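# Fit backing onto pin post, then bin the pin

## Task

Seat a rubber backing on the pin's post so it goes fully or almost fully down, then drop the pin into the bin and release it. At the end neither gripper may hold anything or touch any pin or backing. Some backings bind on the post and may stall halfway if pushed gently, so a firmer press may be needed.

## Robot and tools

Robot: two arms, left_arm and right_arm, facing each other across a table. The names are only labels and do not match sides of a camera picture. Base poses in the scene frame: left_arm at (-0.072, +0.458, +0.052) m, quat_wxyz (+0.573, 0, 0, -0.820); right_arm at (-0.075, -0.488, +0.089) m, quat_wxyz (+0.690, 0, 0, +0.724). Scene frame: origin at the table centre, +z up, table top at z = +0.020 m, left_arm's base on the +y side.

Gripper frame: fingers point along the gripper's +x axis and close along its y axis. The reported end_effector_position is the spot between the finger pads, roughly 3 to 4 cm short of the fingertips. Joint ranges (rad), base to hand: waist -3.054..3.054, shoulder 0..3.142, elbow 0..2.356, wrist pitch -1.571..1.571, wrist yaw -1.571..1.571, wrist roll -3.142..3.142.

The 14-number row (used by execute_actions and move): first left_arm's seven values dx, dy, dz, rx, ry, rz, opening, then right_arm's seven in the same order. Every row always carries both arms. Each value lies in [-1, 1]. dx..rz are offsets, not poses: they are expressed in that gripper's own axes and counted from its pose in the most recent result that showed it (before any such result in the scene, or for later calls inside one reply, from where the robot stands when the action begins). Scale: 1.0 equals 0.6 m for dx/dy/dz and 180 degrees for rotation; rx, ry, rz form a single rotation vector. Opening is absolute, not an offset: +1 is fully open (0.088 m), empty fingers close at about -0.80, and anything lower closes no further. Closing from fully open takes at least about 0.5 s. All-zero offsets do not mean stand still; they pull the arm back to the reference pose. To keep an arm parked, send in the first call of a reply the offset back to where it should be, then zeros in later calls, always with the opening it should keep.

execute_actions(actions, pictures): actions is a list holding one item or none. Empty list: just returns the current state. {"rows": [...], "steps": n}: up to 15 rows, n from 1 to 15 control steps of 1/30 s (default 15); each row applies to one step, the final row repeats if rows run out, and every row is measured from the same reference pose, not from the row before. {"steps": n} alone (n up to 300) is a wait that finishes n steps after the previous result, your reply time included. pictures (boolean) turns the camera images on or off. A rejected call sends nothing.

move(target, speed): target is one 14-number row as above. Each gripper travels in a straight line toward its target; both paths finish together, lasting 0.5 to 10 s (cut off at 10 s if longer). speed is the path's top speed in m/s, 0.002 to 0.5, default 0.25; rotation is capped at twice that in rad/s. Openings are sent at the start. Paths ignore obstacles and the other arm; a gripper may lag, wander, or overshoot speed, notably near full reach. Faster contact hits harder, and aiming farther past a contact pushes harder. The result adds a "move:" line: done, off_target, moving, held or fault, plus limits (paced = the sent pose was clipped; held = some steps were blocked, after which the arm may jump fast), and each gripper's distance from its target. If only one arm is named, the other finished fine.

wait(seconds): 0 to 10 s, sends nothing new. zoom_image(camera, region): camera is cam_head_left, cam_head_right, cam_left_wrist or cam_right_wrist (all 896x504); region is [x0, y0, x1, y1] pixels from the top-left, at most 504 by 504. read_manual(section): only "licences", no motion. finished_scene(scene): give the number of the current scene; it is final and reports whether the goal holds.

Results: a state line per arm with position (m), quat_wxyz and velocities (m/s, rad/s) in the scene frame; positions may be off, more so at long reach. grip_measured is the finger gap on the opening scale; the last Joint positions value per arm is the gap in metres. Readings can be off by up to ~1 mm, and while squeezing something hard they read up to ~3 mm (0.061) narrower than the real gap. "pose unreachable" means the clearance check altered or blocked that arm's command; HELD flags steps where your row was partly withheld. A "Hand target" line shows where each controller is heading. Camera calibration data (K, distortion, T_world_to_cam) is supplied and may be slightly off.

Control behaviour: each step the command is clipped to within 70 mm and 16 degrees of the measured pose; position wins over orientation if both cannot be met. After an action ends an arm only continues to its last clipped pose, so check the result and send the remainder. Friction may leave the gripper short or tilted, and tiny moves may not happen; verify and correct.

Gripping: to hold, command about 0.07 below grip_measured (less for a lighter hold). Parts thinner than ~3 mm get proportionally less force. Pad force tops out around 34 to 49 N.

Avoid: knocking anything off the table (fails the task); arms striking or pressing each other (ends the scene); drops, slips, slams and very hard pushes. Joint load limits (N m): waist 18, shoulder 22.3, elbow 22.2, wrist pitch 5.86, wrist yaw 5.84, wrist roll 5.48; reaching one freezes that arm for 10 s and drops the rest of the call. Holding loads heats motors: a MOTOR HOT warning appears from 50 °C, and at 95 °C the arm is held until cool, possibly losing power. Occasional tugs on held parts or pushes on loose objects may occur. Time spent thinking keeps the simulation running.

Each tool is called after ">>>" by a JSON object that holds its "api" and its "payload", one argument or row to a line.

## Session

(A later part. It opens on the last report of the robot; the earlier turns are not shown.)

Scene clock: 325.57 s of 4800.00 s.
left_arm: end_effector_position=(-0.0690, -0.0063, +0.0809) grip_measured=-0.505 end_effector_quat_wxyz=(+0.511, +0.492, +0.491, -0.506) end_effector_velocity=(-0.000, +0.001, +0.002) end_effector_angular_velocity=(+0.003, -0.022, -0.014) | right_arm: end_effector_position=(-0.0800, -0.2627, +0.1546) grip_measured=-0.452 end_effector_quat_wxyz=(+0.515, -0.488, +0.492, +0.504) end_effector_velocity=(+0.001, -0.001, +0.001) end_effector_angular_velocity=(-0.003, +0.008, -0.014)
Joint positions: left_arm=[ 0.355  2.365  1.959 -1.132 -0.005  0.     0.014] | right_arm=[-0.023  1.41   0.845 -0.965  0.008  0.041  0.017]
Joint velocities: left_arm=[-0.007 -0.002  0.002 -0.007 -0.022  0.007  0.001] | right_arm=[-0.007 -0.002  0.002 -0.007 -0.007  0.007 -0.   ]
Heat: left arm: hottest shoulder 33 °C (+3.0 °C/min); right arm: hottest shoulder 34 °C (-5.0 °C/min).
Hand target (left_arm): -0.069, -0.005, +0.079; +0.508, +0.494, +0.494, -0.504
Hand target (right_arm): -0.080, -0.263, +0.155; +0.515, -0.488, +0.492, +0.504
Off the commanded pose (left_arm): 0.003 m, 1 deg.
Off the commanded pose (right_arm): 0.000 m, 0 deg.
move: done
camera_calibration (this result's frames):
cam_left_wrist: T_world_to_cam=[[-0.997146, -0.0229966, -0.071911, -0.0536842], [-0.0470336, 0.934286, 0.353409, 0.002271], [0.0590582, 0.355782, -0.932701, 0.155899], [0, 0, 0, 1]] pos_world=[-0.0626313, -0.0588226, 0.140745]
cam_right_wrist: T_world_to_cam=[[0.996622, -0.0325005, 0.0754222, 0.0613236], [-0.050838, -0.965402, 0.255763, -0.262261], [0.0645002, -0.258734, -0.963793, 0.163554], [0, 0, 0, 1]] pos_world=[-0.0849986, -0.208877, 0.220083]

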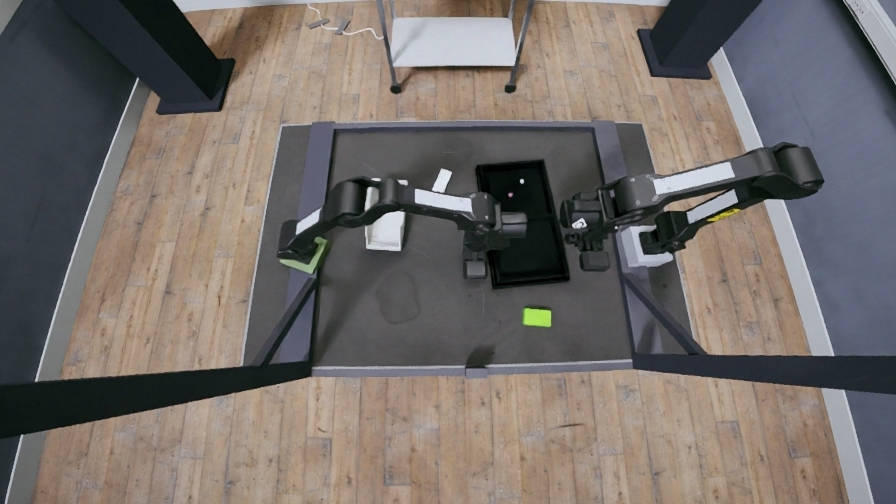

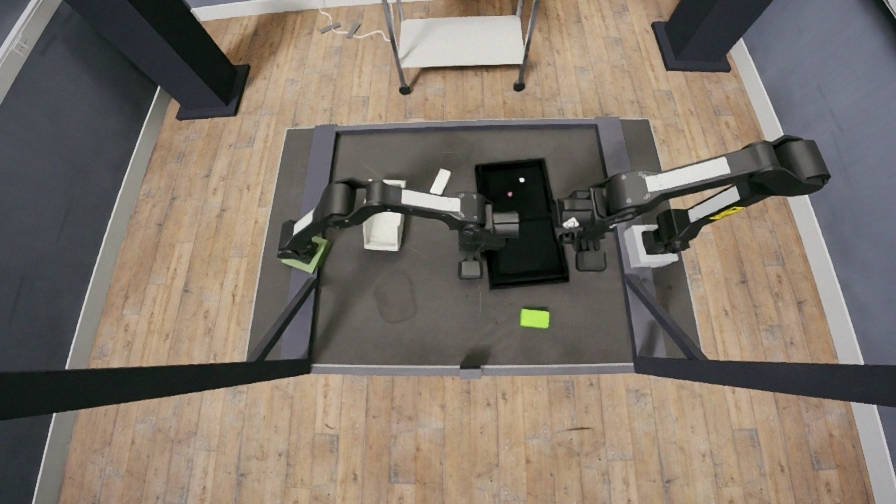

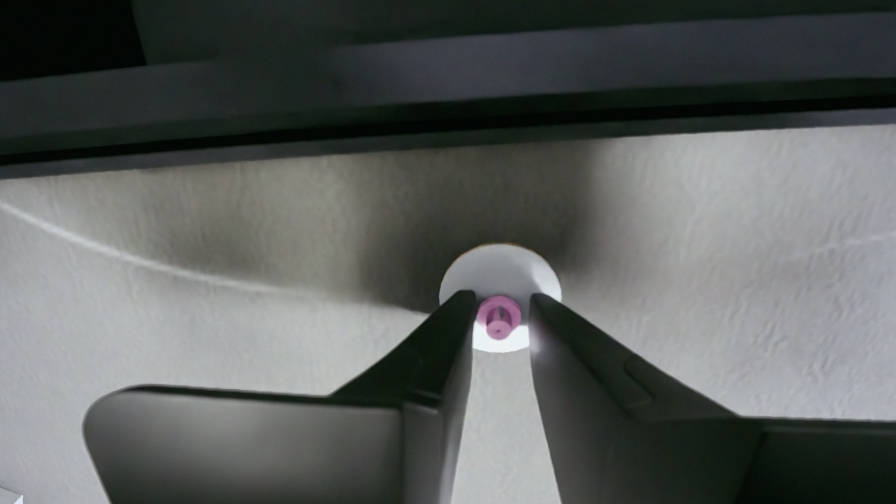

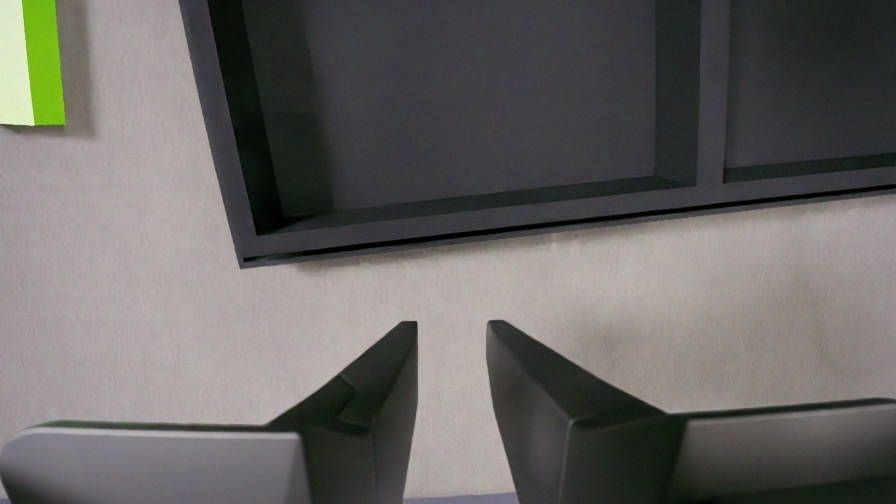

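>>> {"api": "move", "payload": {
  "target": [0.012,0,-0.004,0,0.01,0,-0.82,0,0,0,0,0,0,-0.45],
  "speed": 0.02
}}

>>> {"api": "move", "payload": {
  "target": [0.02,0,0.045,0,0.012,0,-0.82,0,0,0,0,0,0,-0.45],
  "speed": 0.012
}}

>>> {"api": "zoom_image", "payload": {
  "camera": "cam_left_wrist",
  "region": [400,200,600,380]
}}

Scene clock: 333.60 s of 4800.00 s.
left_arm: end_effector_position=(-0.0689, -0.0050, +0.0821) grip_measured=-0.683 end_effector_quat_wxyz=(+0.508, +0.495, +0.494, -0.503) end_effector_velocity=(-0.000, +0.004, +0.002) end_effector_angular_velocity=(+0.017, -0.007, +0.005) | right_arm: end_effector_position=(-0.0800, -0.2627, +0.1546) grip_measured=-0.452 end_effector_quat_wxyz=(+0.515, -0.488, +0.492, +0.504) end_effector_velocity=(-0.001, +0.001, -0.001) end_effector_angular_velocity=(+0.002, +0.007, +0.005)
Joint positions: left_arm=[ 0.355  2.369  1.971 -1.151 -0.006  0.     0.006] | right_arm=[-0.023  1.41   0.845 -0.965  0.008  0.041  0.017]
Joint velocities: left_arm=[-0.002 -0.002  0.002 -0.022 -0.007 -0.007 -0.   ] | right_arm=[-0.002  0.002 -0.002  0.007 -0.007 -0.007 -0.   ]
Heat: left arm: hottest shoulder 34 °C (+4.1 °C/min); right arm: hottest shoulder 34 °C (-4.1 °C/min).
Hand target (left_arm): -0.069, -0.004, +0.074; +0.503, +0.500, +0.499, -0.498
Hand target (right_arm): -0.080, -0.263, +0.155; +0.515, -0.488, +0.492, +0.504
Off the commanded pose (left_arm): 0.008 m, 1 deg.
Off the commanded pose (right_arm): 0.000 m, 0 deg.
After step 90, 4.03 s passed at rest.
move: done
camera_calibration (this result's frames):
cam_left_wrist: T_world_to_cam=[[-0.997093, -0.0222168, -0.0728771, -0.0533763], [-0.047311, 0.930317, 0.363691, -0.000235666], [0.0597188, 0.366082, -0.928664, 0.156251], [0, 0, 0, 1]] pos_world=[-0.0625635, -0.0581674, 0.141301]
cam_right_wrist: T_world_to_cam=[[0.996622, -0.0325005, 0.0754222, 0.0613236], [-0.050838, -0.965402, 0.255763, -0.262261], [0.0645002, -0.258734, -0.963793, 0.163554], [0, 0, 0, 1]] pos_world=[-0.0849986, -0.208877, 0.220083]

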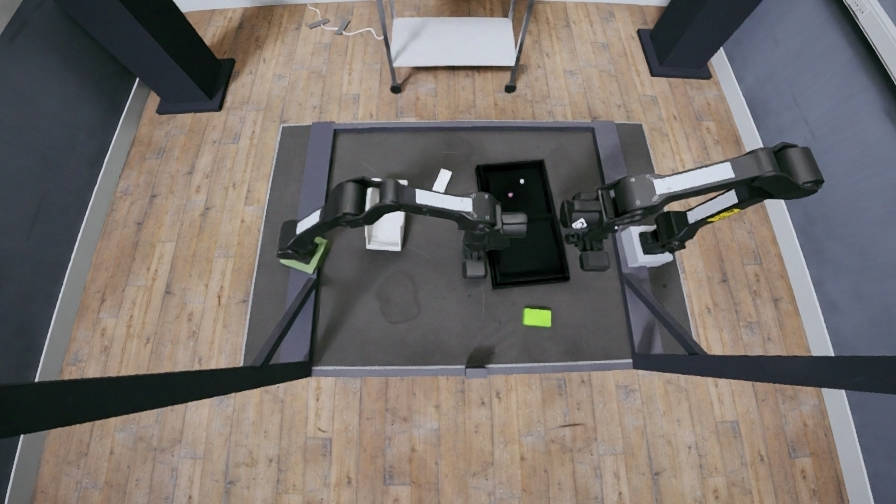

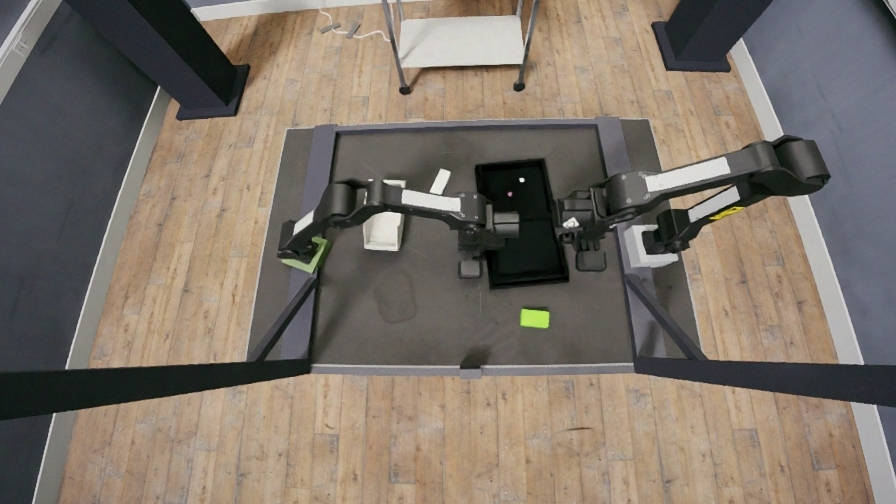

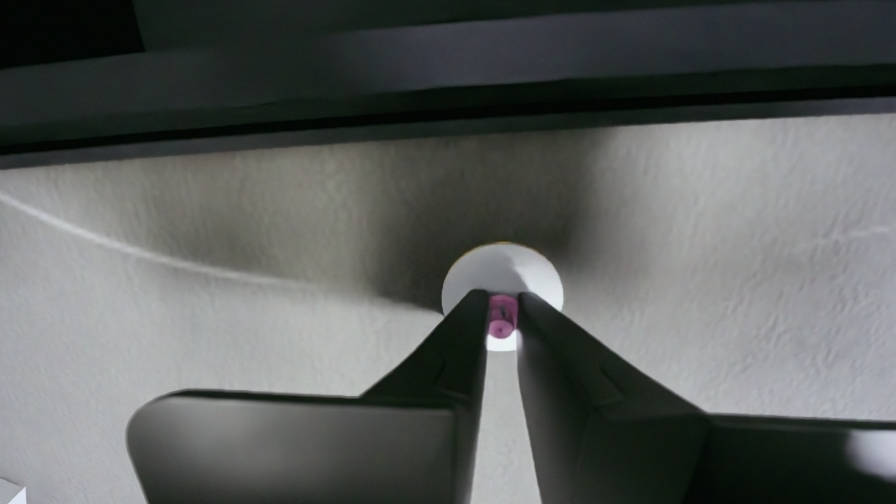

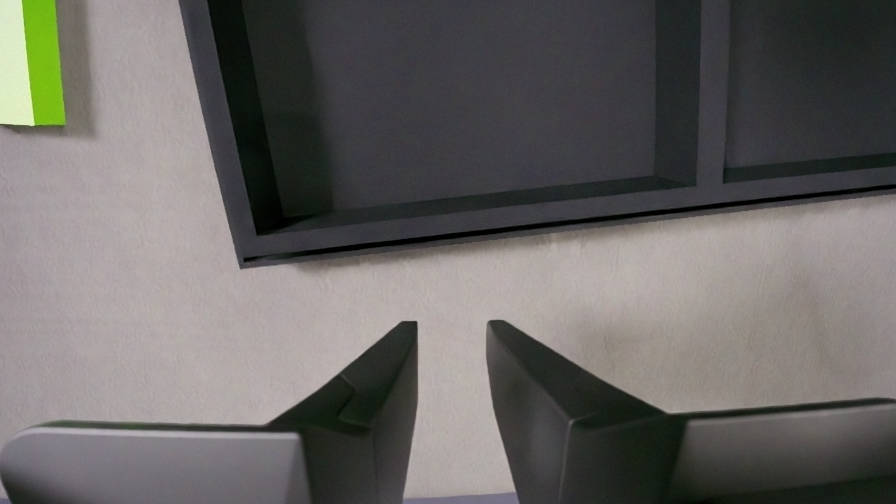

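Scene clock: 336.30 s of 4800.00 s.
left_arm: end_effector_position=(-0.0688, -0.0324, +0.0830) grip_measured=-0.683 end_effector_quat_wxyz=(+0.504, +0.499, +0.498, -0.499) end_effector_velocity=(+0.002, -0.002, +0.001) end_effector_angular_velocity=(+0.002, -0.022, +0.005) | right_arm: end_effector_position=(-0.0800, -0.2627, +0.1546) grip_measured=-0.452 end_effector_quat_wxyz=(+0.515, -0.488, +0.492, +0.504) end_effector_velocity=(+0.002, -0.002, -0.000) end_effector_angular_velocity=(-0.007, -0.008, +0.019)
Joint positions: left_arm=[ 0.355  2.536  2.277 -1.306 -0.006  0.     0.006] | right_arm=[-0.023  1.41   0.845 -0.965  0.008  0.041  0.017]
Joint velocities: left_arm=[-0.002  0.017  0.037 -0.022 -0.022 -0.007 -0.   ] | right_arm=[-0.002 -0.002 -0.002 -0.007  0.007 -0.022  0.   ]
Heat: left arm: hottest shoulder 34 °C (+4.0 °C/min); right arm: hottest shoulder 34 °C (-3.0 °C/min).
Hand target (left_arm): -0.069, -0.032, +0.071; +0.499, +0.504, +0.503, -0.494
Hand target (right_arm): -0.080, -0.263, +0.155; +0.515, -0.488, +0.492, +0.504
Off the commanded pose (left_arm): 0.012 m, 1 deg.
Off the commanded pose (right_arm): 0.000 m, 0 deg.
move: off_target (left_arm)
camera_calibration (this result's frames):
cam_left_wrist: T_world_to_cam=[[-0.997098, -0.020991, -0.0731723, -0.0537457], [-0.0472858, 0.924082, 0.379258, 0.0234192], [0.0596562, 0.381617, -0.922393, 0.16707], [0, 0, 0, 1]] pos_world=[-0.0624491, -0.0865261, 0.141289]
cam_right_wrist: T_world_to_cam=[[0.996622, -0.0325005, 0.0754222, 0.0613236], [-0.050838, -0.965402, 0.255763, -0.262261], [0.0645002, -0.258734, -0.963793, 0.163554], [0, 0, 0, 1]] pos_world=[-0.0849986, -0.208877, 0.220083]

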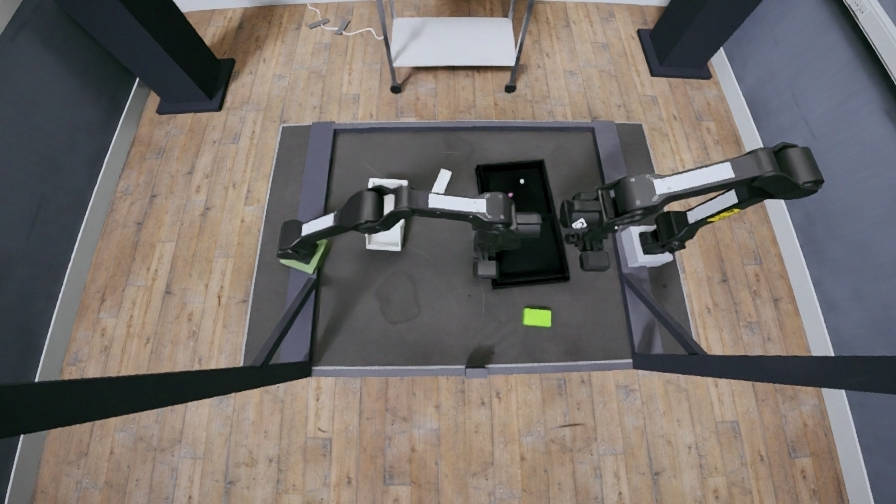

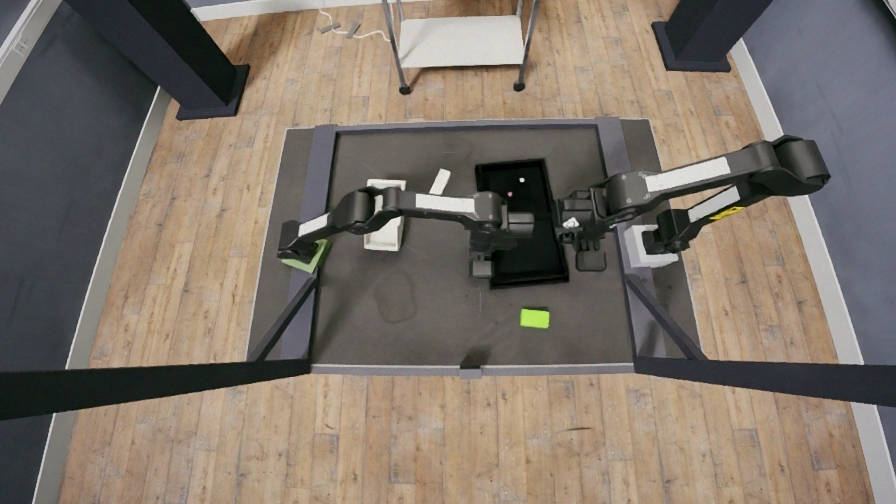

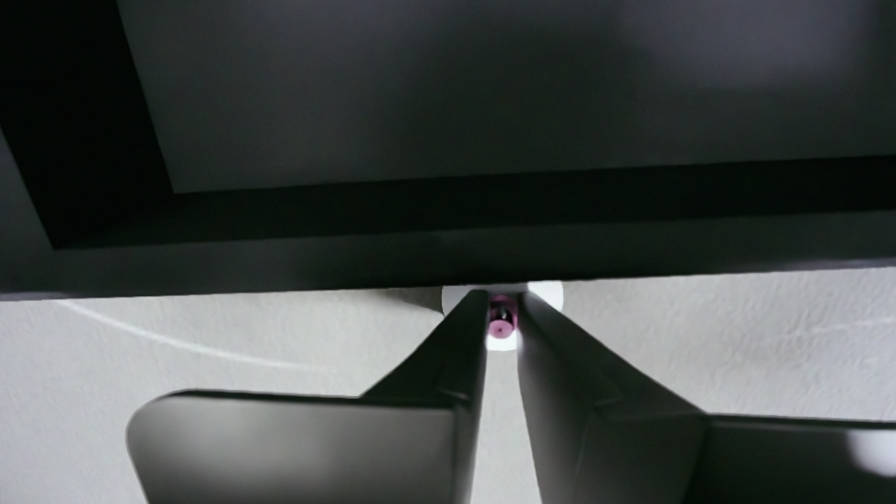

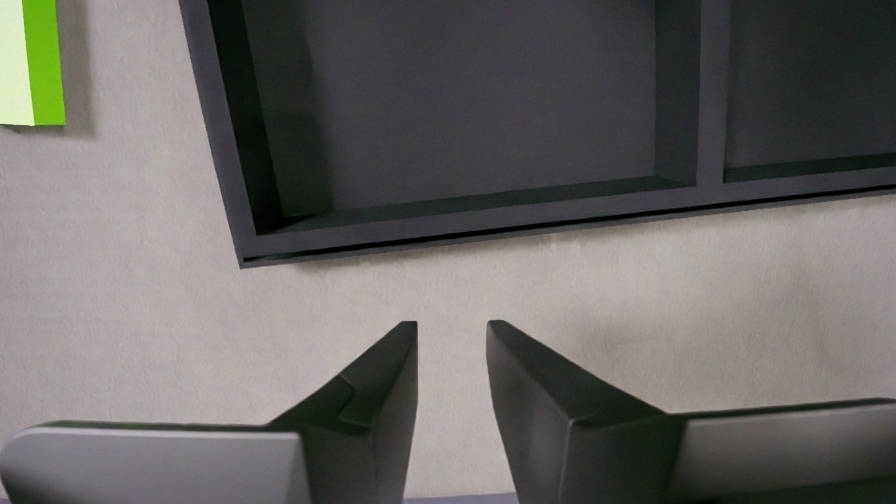

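Region (400, 200, 600, 380) of cam_left_wrist's 896x504 image, scaled by 2.520, with more detail than that image has; it fills the top 454 rows of this view, and the rest is white.

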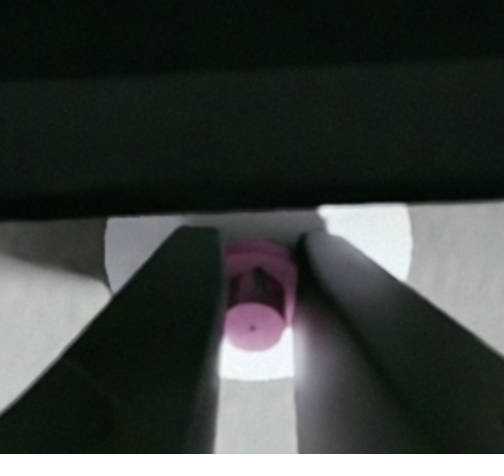

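>>> {"api": "execute_actions", "payload": {
  "actions": []
}}

>>> {"api": "zoom_image", "payload": {
  "camera": "cam_left_wrist",
  "region": [400,200,600,380]
}}

Scene clock: 346.47 s of 4800.00 s.
left_arm: end_effector_position=(-0.0688, -0.0326, +0.0831) grip_measured=-0.683 end_effector_quat_wxyz=(+0.504, +0.499, +0.498, -0.499) end_effector_velocity=(-0.000, +0.002, +0.001) end_effector_angular_velocity=(+0.007, -0.007, +0.005) | right_arm: end_effector_position=(-0.0800, -0.2627, +0.1546) grip_measured=-0.452 end_effector_quat_wxyz=(+0.515, -0.488, +0.492, +0.504) end_effector_velocity=(-0.002, -0.002, -0.000) end_effector_angular_velocity=(-0.008, +0.007, +0.010)
Joint positions: left_arm=[ 0.355  2.537  2.281 -1.309 -0.006  0.     0.006] | right_arm=[-0.023  1.41   0.845 -0.965  0.008  0.041  0.017]
Joint velocities: left_arm=[-0.002 -0.002 -0.002 -0.007 -0.007 -0.007 -0.   ] | right_arm=[ 0.002 -0.002 -0.002 -0.007 -0.007 -0.007 -0.   ]
Heat: left arm: hottest shoulder 35 °C (+2.0 °C/min); right arm: hottest shoulder 33 °C (-3.0 °C/min).
Hand target (left_arm): -0.069, -0.032, +0.071; +0.499, +0.504, +0.503, -0.494
Hand target (right_arm): -0.080, -0.263, +0.155; +0.515, -0.488, +0.492, +0.504
Off the commanded pose (left_arm): 0.012 m, 1 deg.
Off the commanded pose (right_arm): 0.000 m, 0 deg.
Steps of this call (steps 1 to 90: nothing new was sent; then 7.17 s passed at rest). Readings (end_effector_position):
1: left_arm (-0.0688, -0.0324, +0.0830) | right_arm (-0.0800, -0.2627, +0.1546)
2: left_arm (-0.0688, -0.0324, +0.0830) | right_arm (-0.0800, -0.2627, +0.1546)
4: left_arm (-0.0688, -0.0326, +0.0831) | right_arm (-0.0800, -0.2627, +0.1546)
8: left_arm (-0.0688, -0.0325, +0.0829) | right_arm (-0.0800, -0.2627, +0.1546)
90: the state above
camera_calibration (this result's frames):
cam_left_wrist: T_world_to_cam=[[-0.997098, -0.0209631, -0.0731788, -0.053736], [-0.0472852, 0.923937, 0.37961, 0.0235206], [0.0596547, 0.381969, -0.922248, 0.1673], [0, 0, 0, 1]] pos_world=[-0.0624482, -0.0867616, 0.141431]
cam_right_wrist: T_world_to_cam=[[0.996622, -0.0325005, 0.0754222, 0.0613236], [-0.050838, -0.965402, 0.255763, -0.262261], [0.0645002, -0.258734, -0.963793, 0.163554], [0, 0, 0, 1]] pos_world=[-0.0849986, -0.208877, 0.220083]

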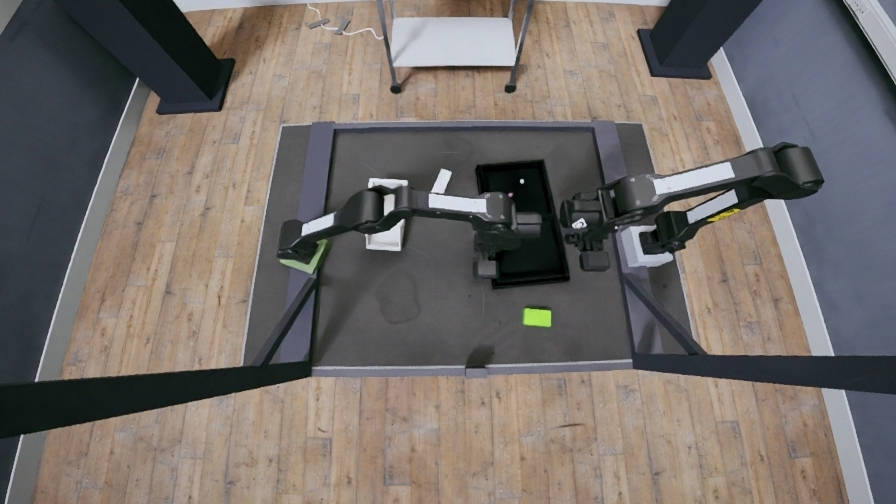

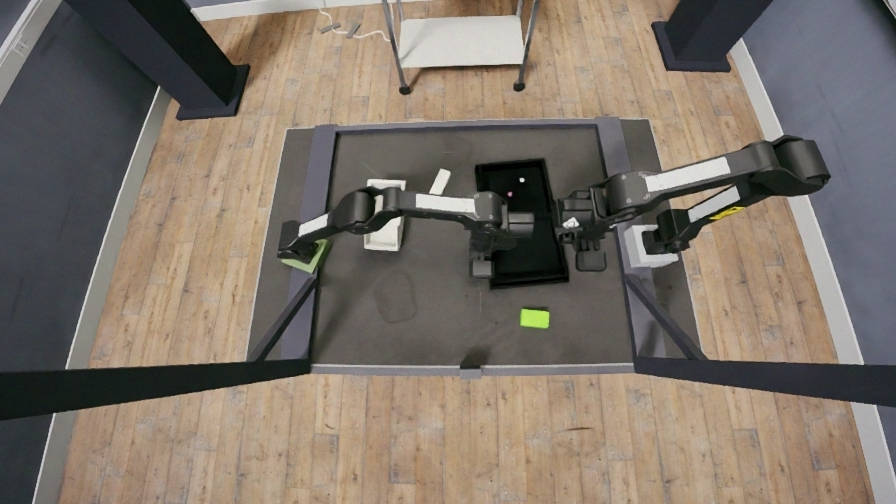

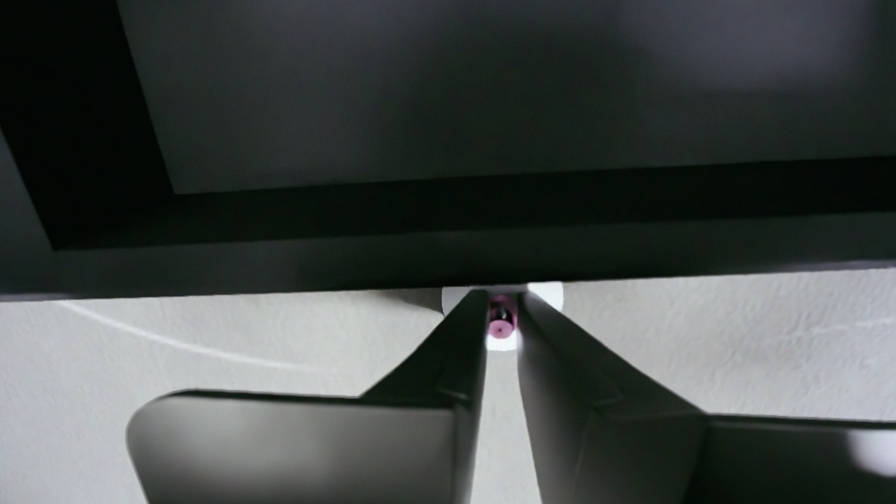

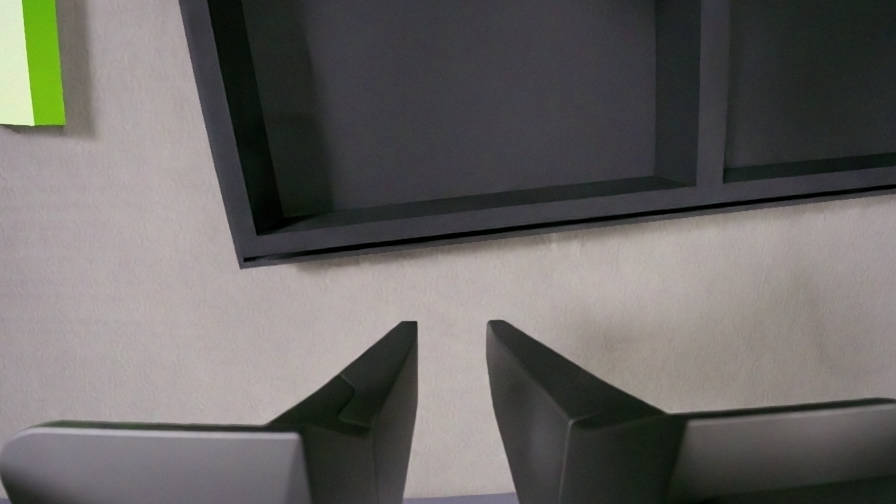

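Region (400, 200, 600, 380) of cam_left_wrist's 896x504 image, scaled by 2.520, with more detail than that image has; it fills the top 454 rows of this view, and the rest is white.

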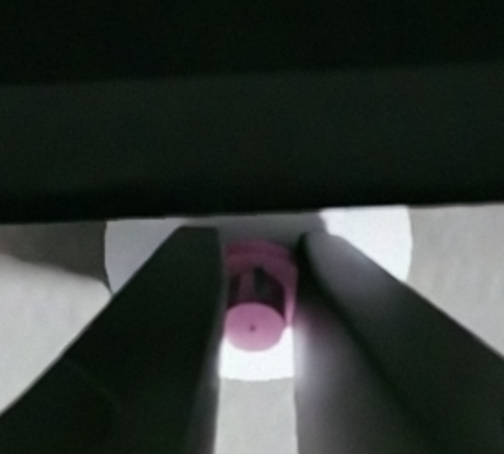

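>>> {"api": "move", "payload": {
  "target": [-0.04,0,-0.07,0,0,0,-0.82,0,0,0,0,0,0,-0.45],
  "speed": 0.05
}}

>>> {"api": "zoom_image", "payload": {
  "camera": "cam_left_wrist",
  "region": [380,150,620,380]
}}

Scene clock: 352.17 s of 4800.00 s.
left_arm: end_effector_position=(-0.0690, +0.0083, +0.1011) grip_measured=-0.683 end_effector_quat_wxyz=(+0.501, +0.502, +0.501, -0.496) end_effector_velocity=(-0.000, +0.005, -0.004) end_effector_angular_velocity=(+0.012, -0.007, +0.005) | right_arm: end_effector_position=(-0.0800, -0.2627, +0.1546) grip_measured=-0.452 end_effector_quat_wxyz=(+0.515, -0.488, +0.492, +0.504) end_effector_velocity=(-0.000, -0.005, +0.001) end_effector_angular_velocity=(-0.017, +0.007, +0.005)
Joint positions: left_arm=[ 0.355  2.322  1.966 -1.219 -0.006  0.     0.006] | right_arm=[-0.023  1.41   0.845 -0.965  0.008  0.041  0.017]
Joint velocities: left_arm=[-0.002 -0.007 -0.027  0.007 -0.007 -0.007 -0.   ] | right_arm=[-0.002 -0.007 -0.002 -0.022 -0.007 -0.007 -0.   ]
Heat: left arm: hottest shoulder 35 °C (+1.0 °C/min); right arm: hottest shoulder 33 °C (-3.0 °C/min).
Hand target (left_arm): -0.069, +0.010, +0.106; +0.504, +0.499, +0.498, -0.499
Hand target (right_arm): -0.080, -0.263, +0.155; +0.515, -0.488, +0.492, +0.504
Off the commanded pose (left_arm): 0.006 m, 1 deg.
Off the commanded pose (right_arm): 0.000 m, 0 deg.
After step 90, 1.37 s passed at rest.
move: done
camera_calibration (this result's frames):
cam_left_wrist: T_world_to_cam=[[-0.997101, -0.0202365, -0.0733432, -0.0517189], [-0.0472699, 0.920127, 0.388757, -0.0219989], [0.0596179, 0.391097, -0.918416, 0.167768], [0, 0, 0, 1]] pos_world=[-0.0626108, -0.0464184, 0.15884]
cam_right_wrist: T_world_to_cam=[[0.996622, -0.0325005, 0.0754222, 0.0613236], [-0.050838, -0.965402, 0.255763, -0.262261], [0.0645002, -0.258734, -0.963793, 0.163554], [0, 0, 0, 1]] pos_world=[-0.0849986, -0.208877, 0.220083]

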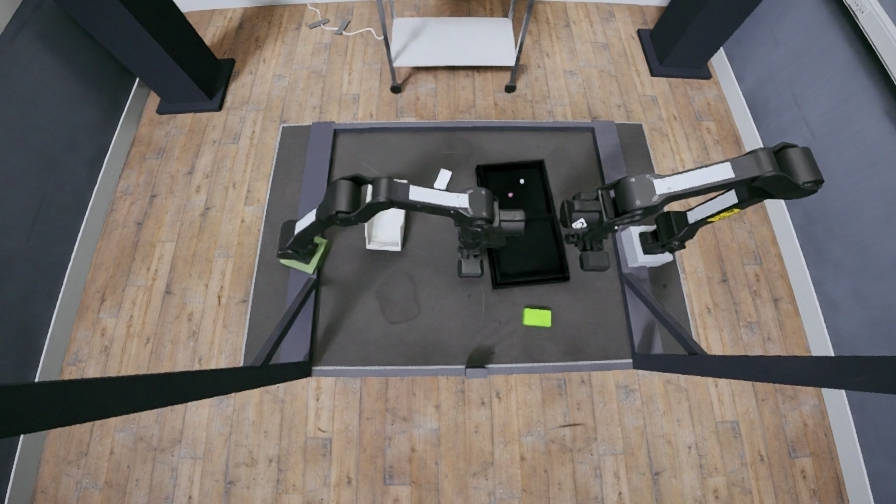

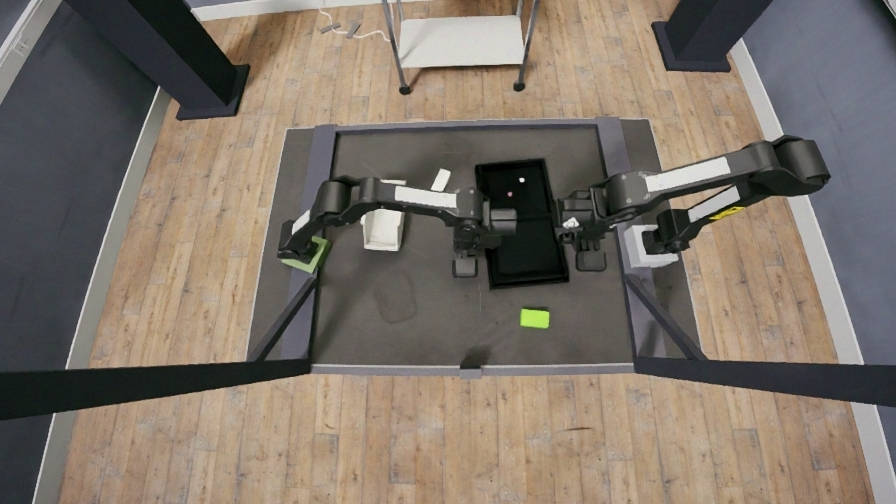

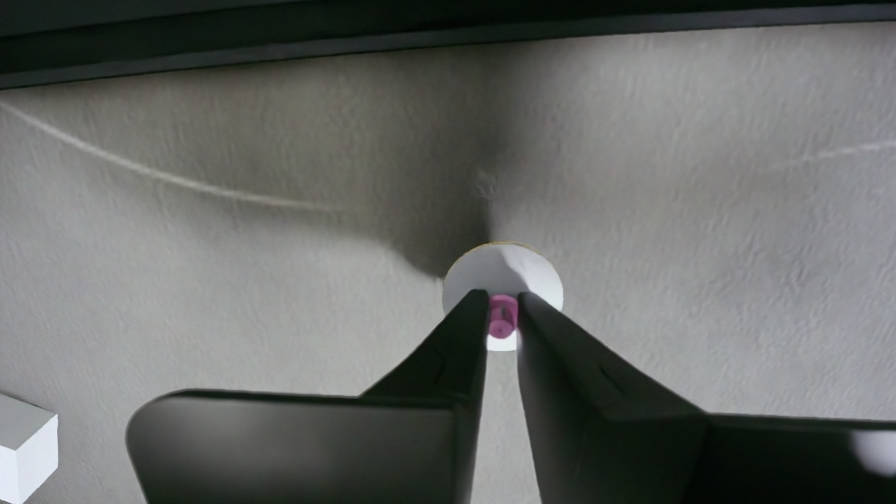

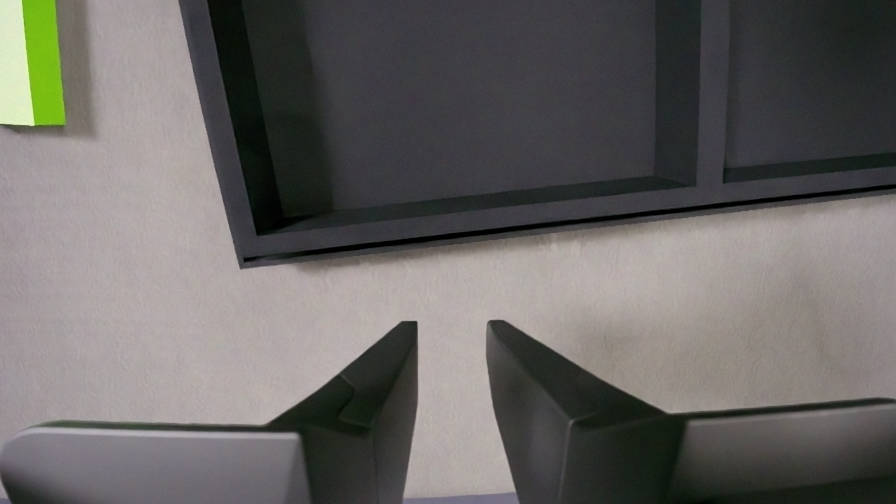

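Region (380, 150, 620, 380) of cam_left_wrist's 896x504 image, scaled by 2.100, with more detail than that image has; it fills the top 483 rows of this view, and the rest is white.

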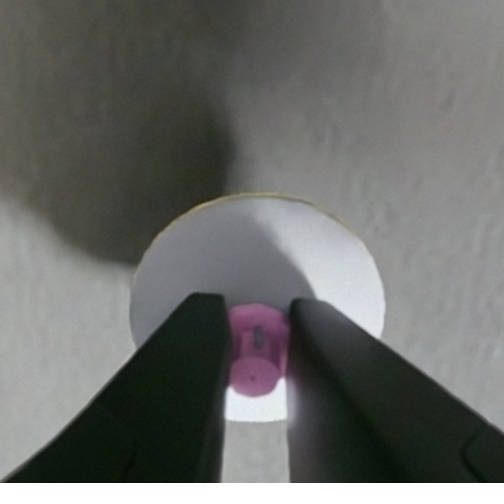

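>>> {"api": "move", "payload": {
  "target": [-0.08,0,0,0,0,0,-0.82,-0.02,0,0,0,-0.4,0,-0.45],
  "speed": 0.3
}}

Scene clock: 360.43 s of 4800.00 s.
left_arm: end_effector_position=(-0.0690, +0.0107, +0.1430) grip_measured=-0.683 end_effector_quat_wxyz=(+0.497, +0.506, +0.505, -0.492) end_effector_velocity=(-0.002, +0.004, +0.002) end_effector_angular_velocity=(+0.017, -0.007, -0.000) | right_arm: end_effector_position=(-0.0799, -0.2608, +0.1669) grip_measured=-0.452 end_effector_quat_wxyz=(+0.689, -0.190, +0.189, +0.674) end_effector_velocity=(-0.002, -0.001, -0.002) end_effector_angular_velocity=(-0.008, +0.017, +0.008)
Joint positions: left_arm=[ 0.355  2.321  2.13  -1.401 -0.006  0.     0.006] | right_arm=[ 0.03   0.539  0.105 -0.11   0.089  0.045  0.017]
Joint velocities: left_arm=[-0.007 -0.002  0.002 -0.022 -0.007 -0.007 -0.   ] | right_arm=[-0.007 -0.002 -0.002 -0.007 -0.022  0.007 -0.   ]
Heat: left arm: hottest shoulder 38 °C (+3.0 °C/min); right arm: hottest shoulder 33 °C (-2.0 °C/min).
Hand target (left_arm): -0.069, +0.009, +0.149; +0.501, +0.502, +0.501, -0.496
Hand target (right_arm): -0.080, -0.260, +0.167; +0.689, -0.190, +0.189, +0.674
Off the commanded pose (left_arm): 0.007 m, 1 deg.
Off the commanded pose (right_arm): 0.002 m, 15 deg.
After step 90, 2.80 s passed at rest.
move: held (right_arm); limits=held; held on 19 of 74 steps (right_arm), including the last (right_arm)
pose unreachable (right arm): on one or more control steps of this call this arm could not follow its commanded pose, so it was not sent that pose on those steps. On the call's last step it was still not sent that pose. It may still have moved: this result reports where it is.
cause: the commanded pose would bring two parts of the arm too close to each other (joints 3 (elbow) to 5 (wrist yaw) lie between them).
camera_calibration (this result's frames):
cam_left_wrist: T_world_to_cam=[[-0.997106, -0.0190313, -0.0735993, -0.04858], [-0.0472437, 0.913626, 0.403801, -0.0426136], [0.0595574, 0.406109, -0.911882, 0.204242], [0, 0, 0, 1]] pos_world=[-0.0626168, -0.0449362, 0.199876]
cam_right_wrist: T_world_to_cam=[[0.995673, -0.087805, 0.0304359, 0.0534001], [-0.0452966, -0.744522, -0.66606, -0.0516405], [0.0811436, 0.661799, -0.745277, 0.380758], [0, 0, 0, 1]] pos_world=[-0.0864043, -0.285744, 0.24775]

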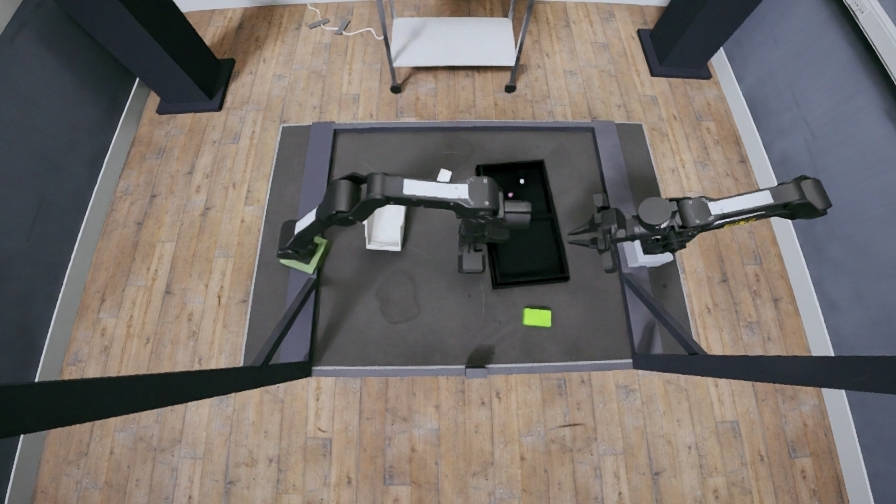

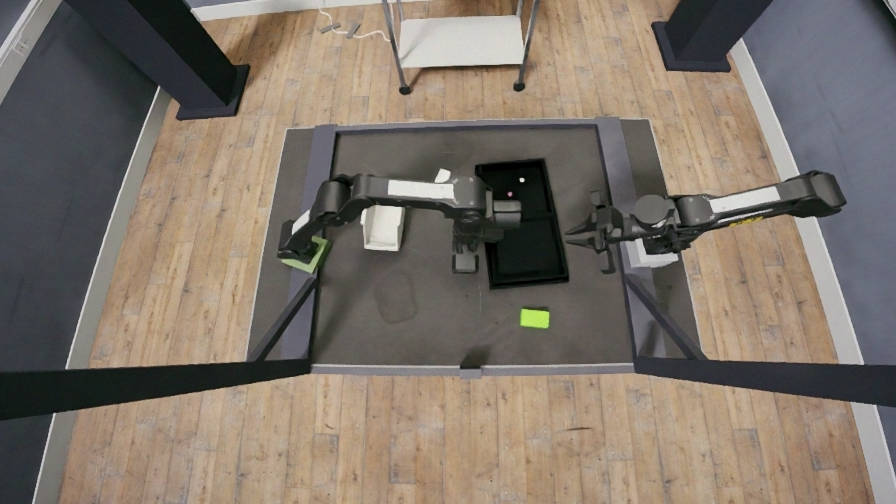

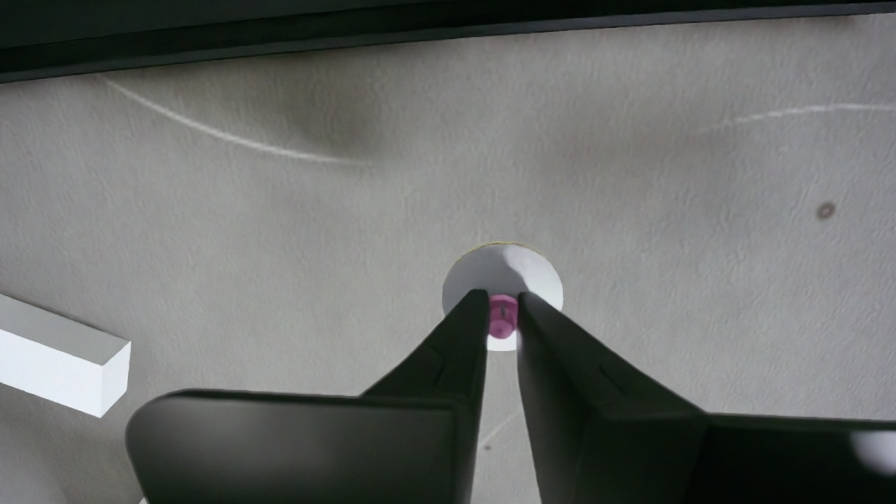

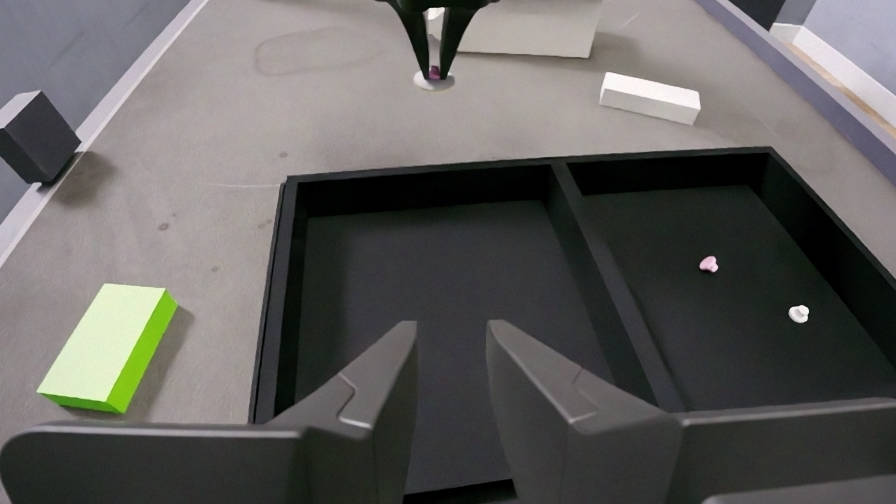

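>>> {"api": "move", "payload": {
  "target": [-0.07,0,0,0.96,0,0,-0.82,0.205,0,0.05,0,-0.17,0,0.1],
  "speed": 0.4
}}

>>> {"api": "zoom_image", "payload": {
  "camera": "cam_right_wrist",
  "region": [330,100,570,340]
}}

Scene clock: 369.63 s of 4800.00 s.
left_arm: end_effector_position=(-0.0690, +0.0122, +0.1870) grip_measured=-0.682 end_effector_quat_wxyz=(-0.469, +0.532, -0.461, -0.533) end_effector_velocity=(+0.000, +0.005, +0.001) end_effector_angular_velocity=(+0.022, -0.022, -0.015) | right_arm: end_effector_position=(-0.0776, -0.1404, +0.1323) grip_measured=+0.098 end_effector_quat_wxyz=(+0.713, -0.080, +0.078, +0.692) end_effector_velocity=(+0.002, +0.000, -0.002) end_effector_angular_velocity=(-0.007, -0.009, -0.008)
Joint positions: left_arm=[ 0.355  2.335  2.331 -1.576 -0.006  3.009  0.006] | right_arm=[-0.015  1.999  0.21   1.565  0.063  0.008  0.044]
Joint velocities: left_arm=[-0.007 -0.002 -0.002 -0.022 -0.022  0.007  0.   ] | right_arm=[-0.002  0.002  0.002 -0.007  0.007 -0.007  0.   ]
Heat: left arm: hottest shoulder 39 °C (+5.0 °C/min); right arm: hottest shoulder 32 °C (-3.0 °C/min).
Hand target (left_arm): -0.069, +0.010, +0.185; -0.471, +0.530, -0.462, -0.532
Hand target (right_arm): -0.077, -0.140, +0.130; +0.713, -0.082, +0.079, +0.692
Off the commanded pose (left_arm): 0.003 m, 1 deg.
Off the commanded pose (right_arm): 0.003 m, 12 deg.
joint sent to its limit (left arm) — the command would take joint 4 (wrist pitch) past its lower limit, so that joint was sent only as far as its limit.
joint sent to its limit (right arm) — the command would take joint 4 (wrist pitch) past its upper limit, so that joint was sent only as far as its limit.
After step 90, 1.87 s passed at rest.
move: off_target (right_arm)
camera_calibration (this result's frames):
cam_left_wrist: T_world_to_cam=[[0.986452, 0.152751, -0.0598253, 0.0868851], [0.164019, -0.911406, 0.377407, -0.0199932], [0.00312429, -0.382107, -0.924113, 0.251758], [0, 0, 0, 1]] pos_world=[-0.0832153, 0.0647048, 0.245397]
cam_right_wrist: T_world_to_cam=[[0.994925, -0.100348, 0.00736163, 0.0639538], [-0.0438436, -0.498223, -0.86594, 0.0761402], [0.0905634, 0.861223, -0.500094, 0.271434], [0, 0, 0, 1]] pos_world=[-0.0848729, -0.189412, 0.201204]

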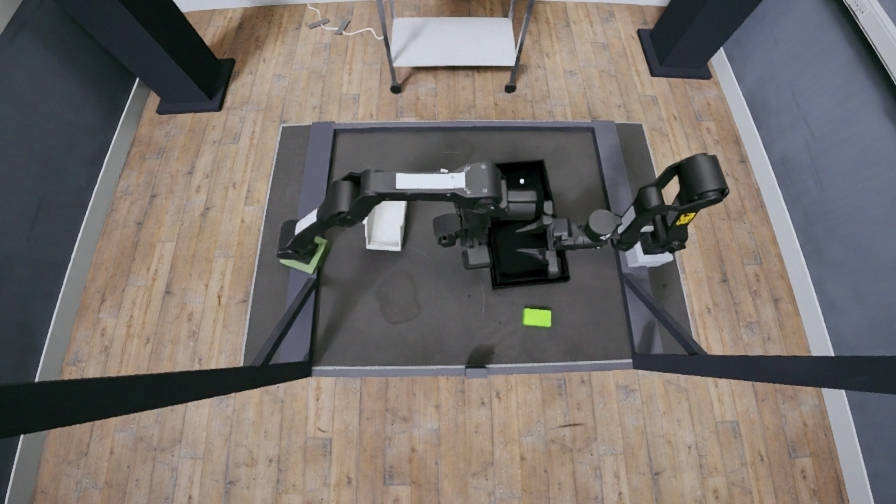

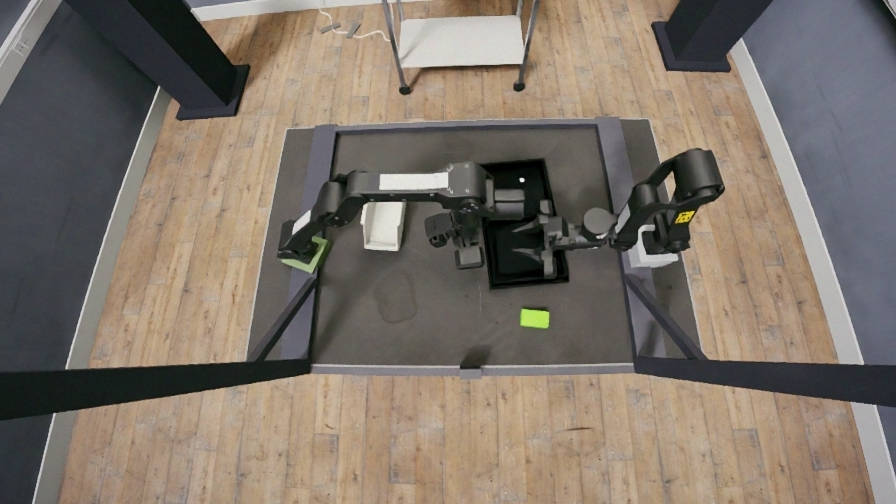

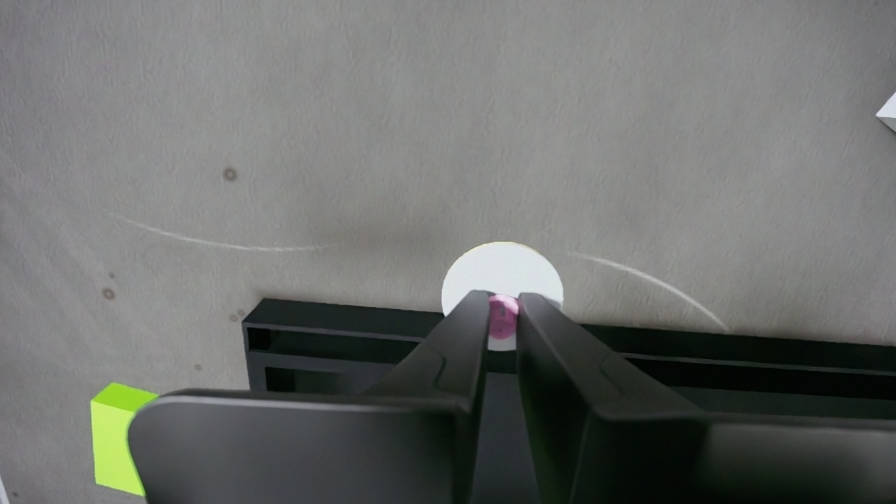

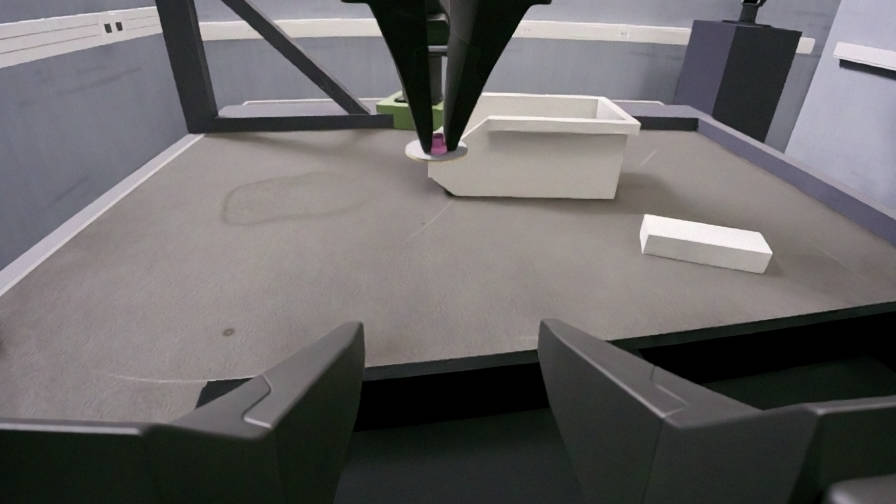

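Region (330, 100, 570, 340) of cam_right_wrist's 896x504 image, scaled by 2.100, with more detail than that image has.

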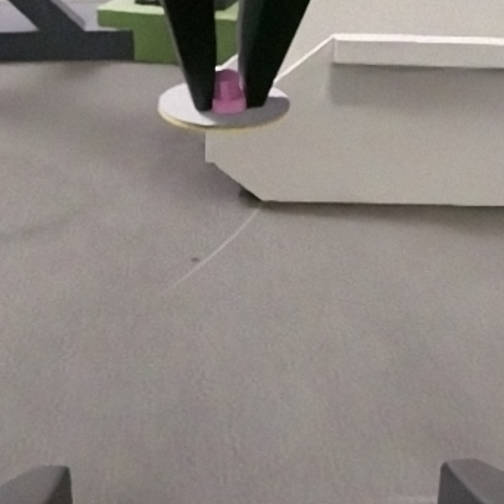

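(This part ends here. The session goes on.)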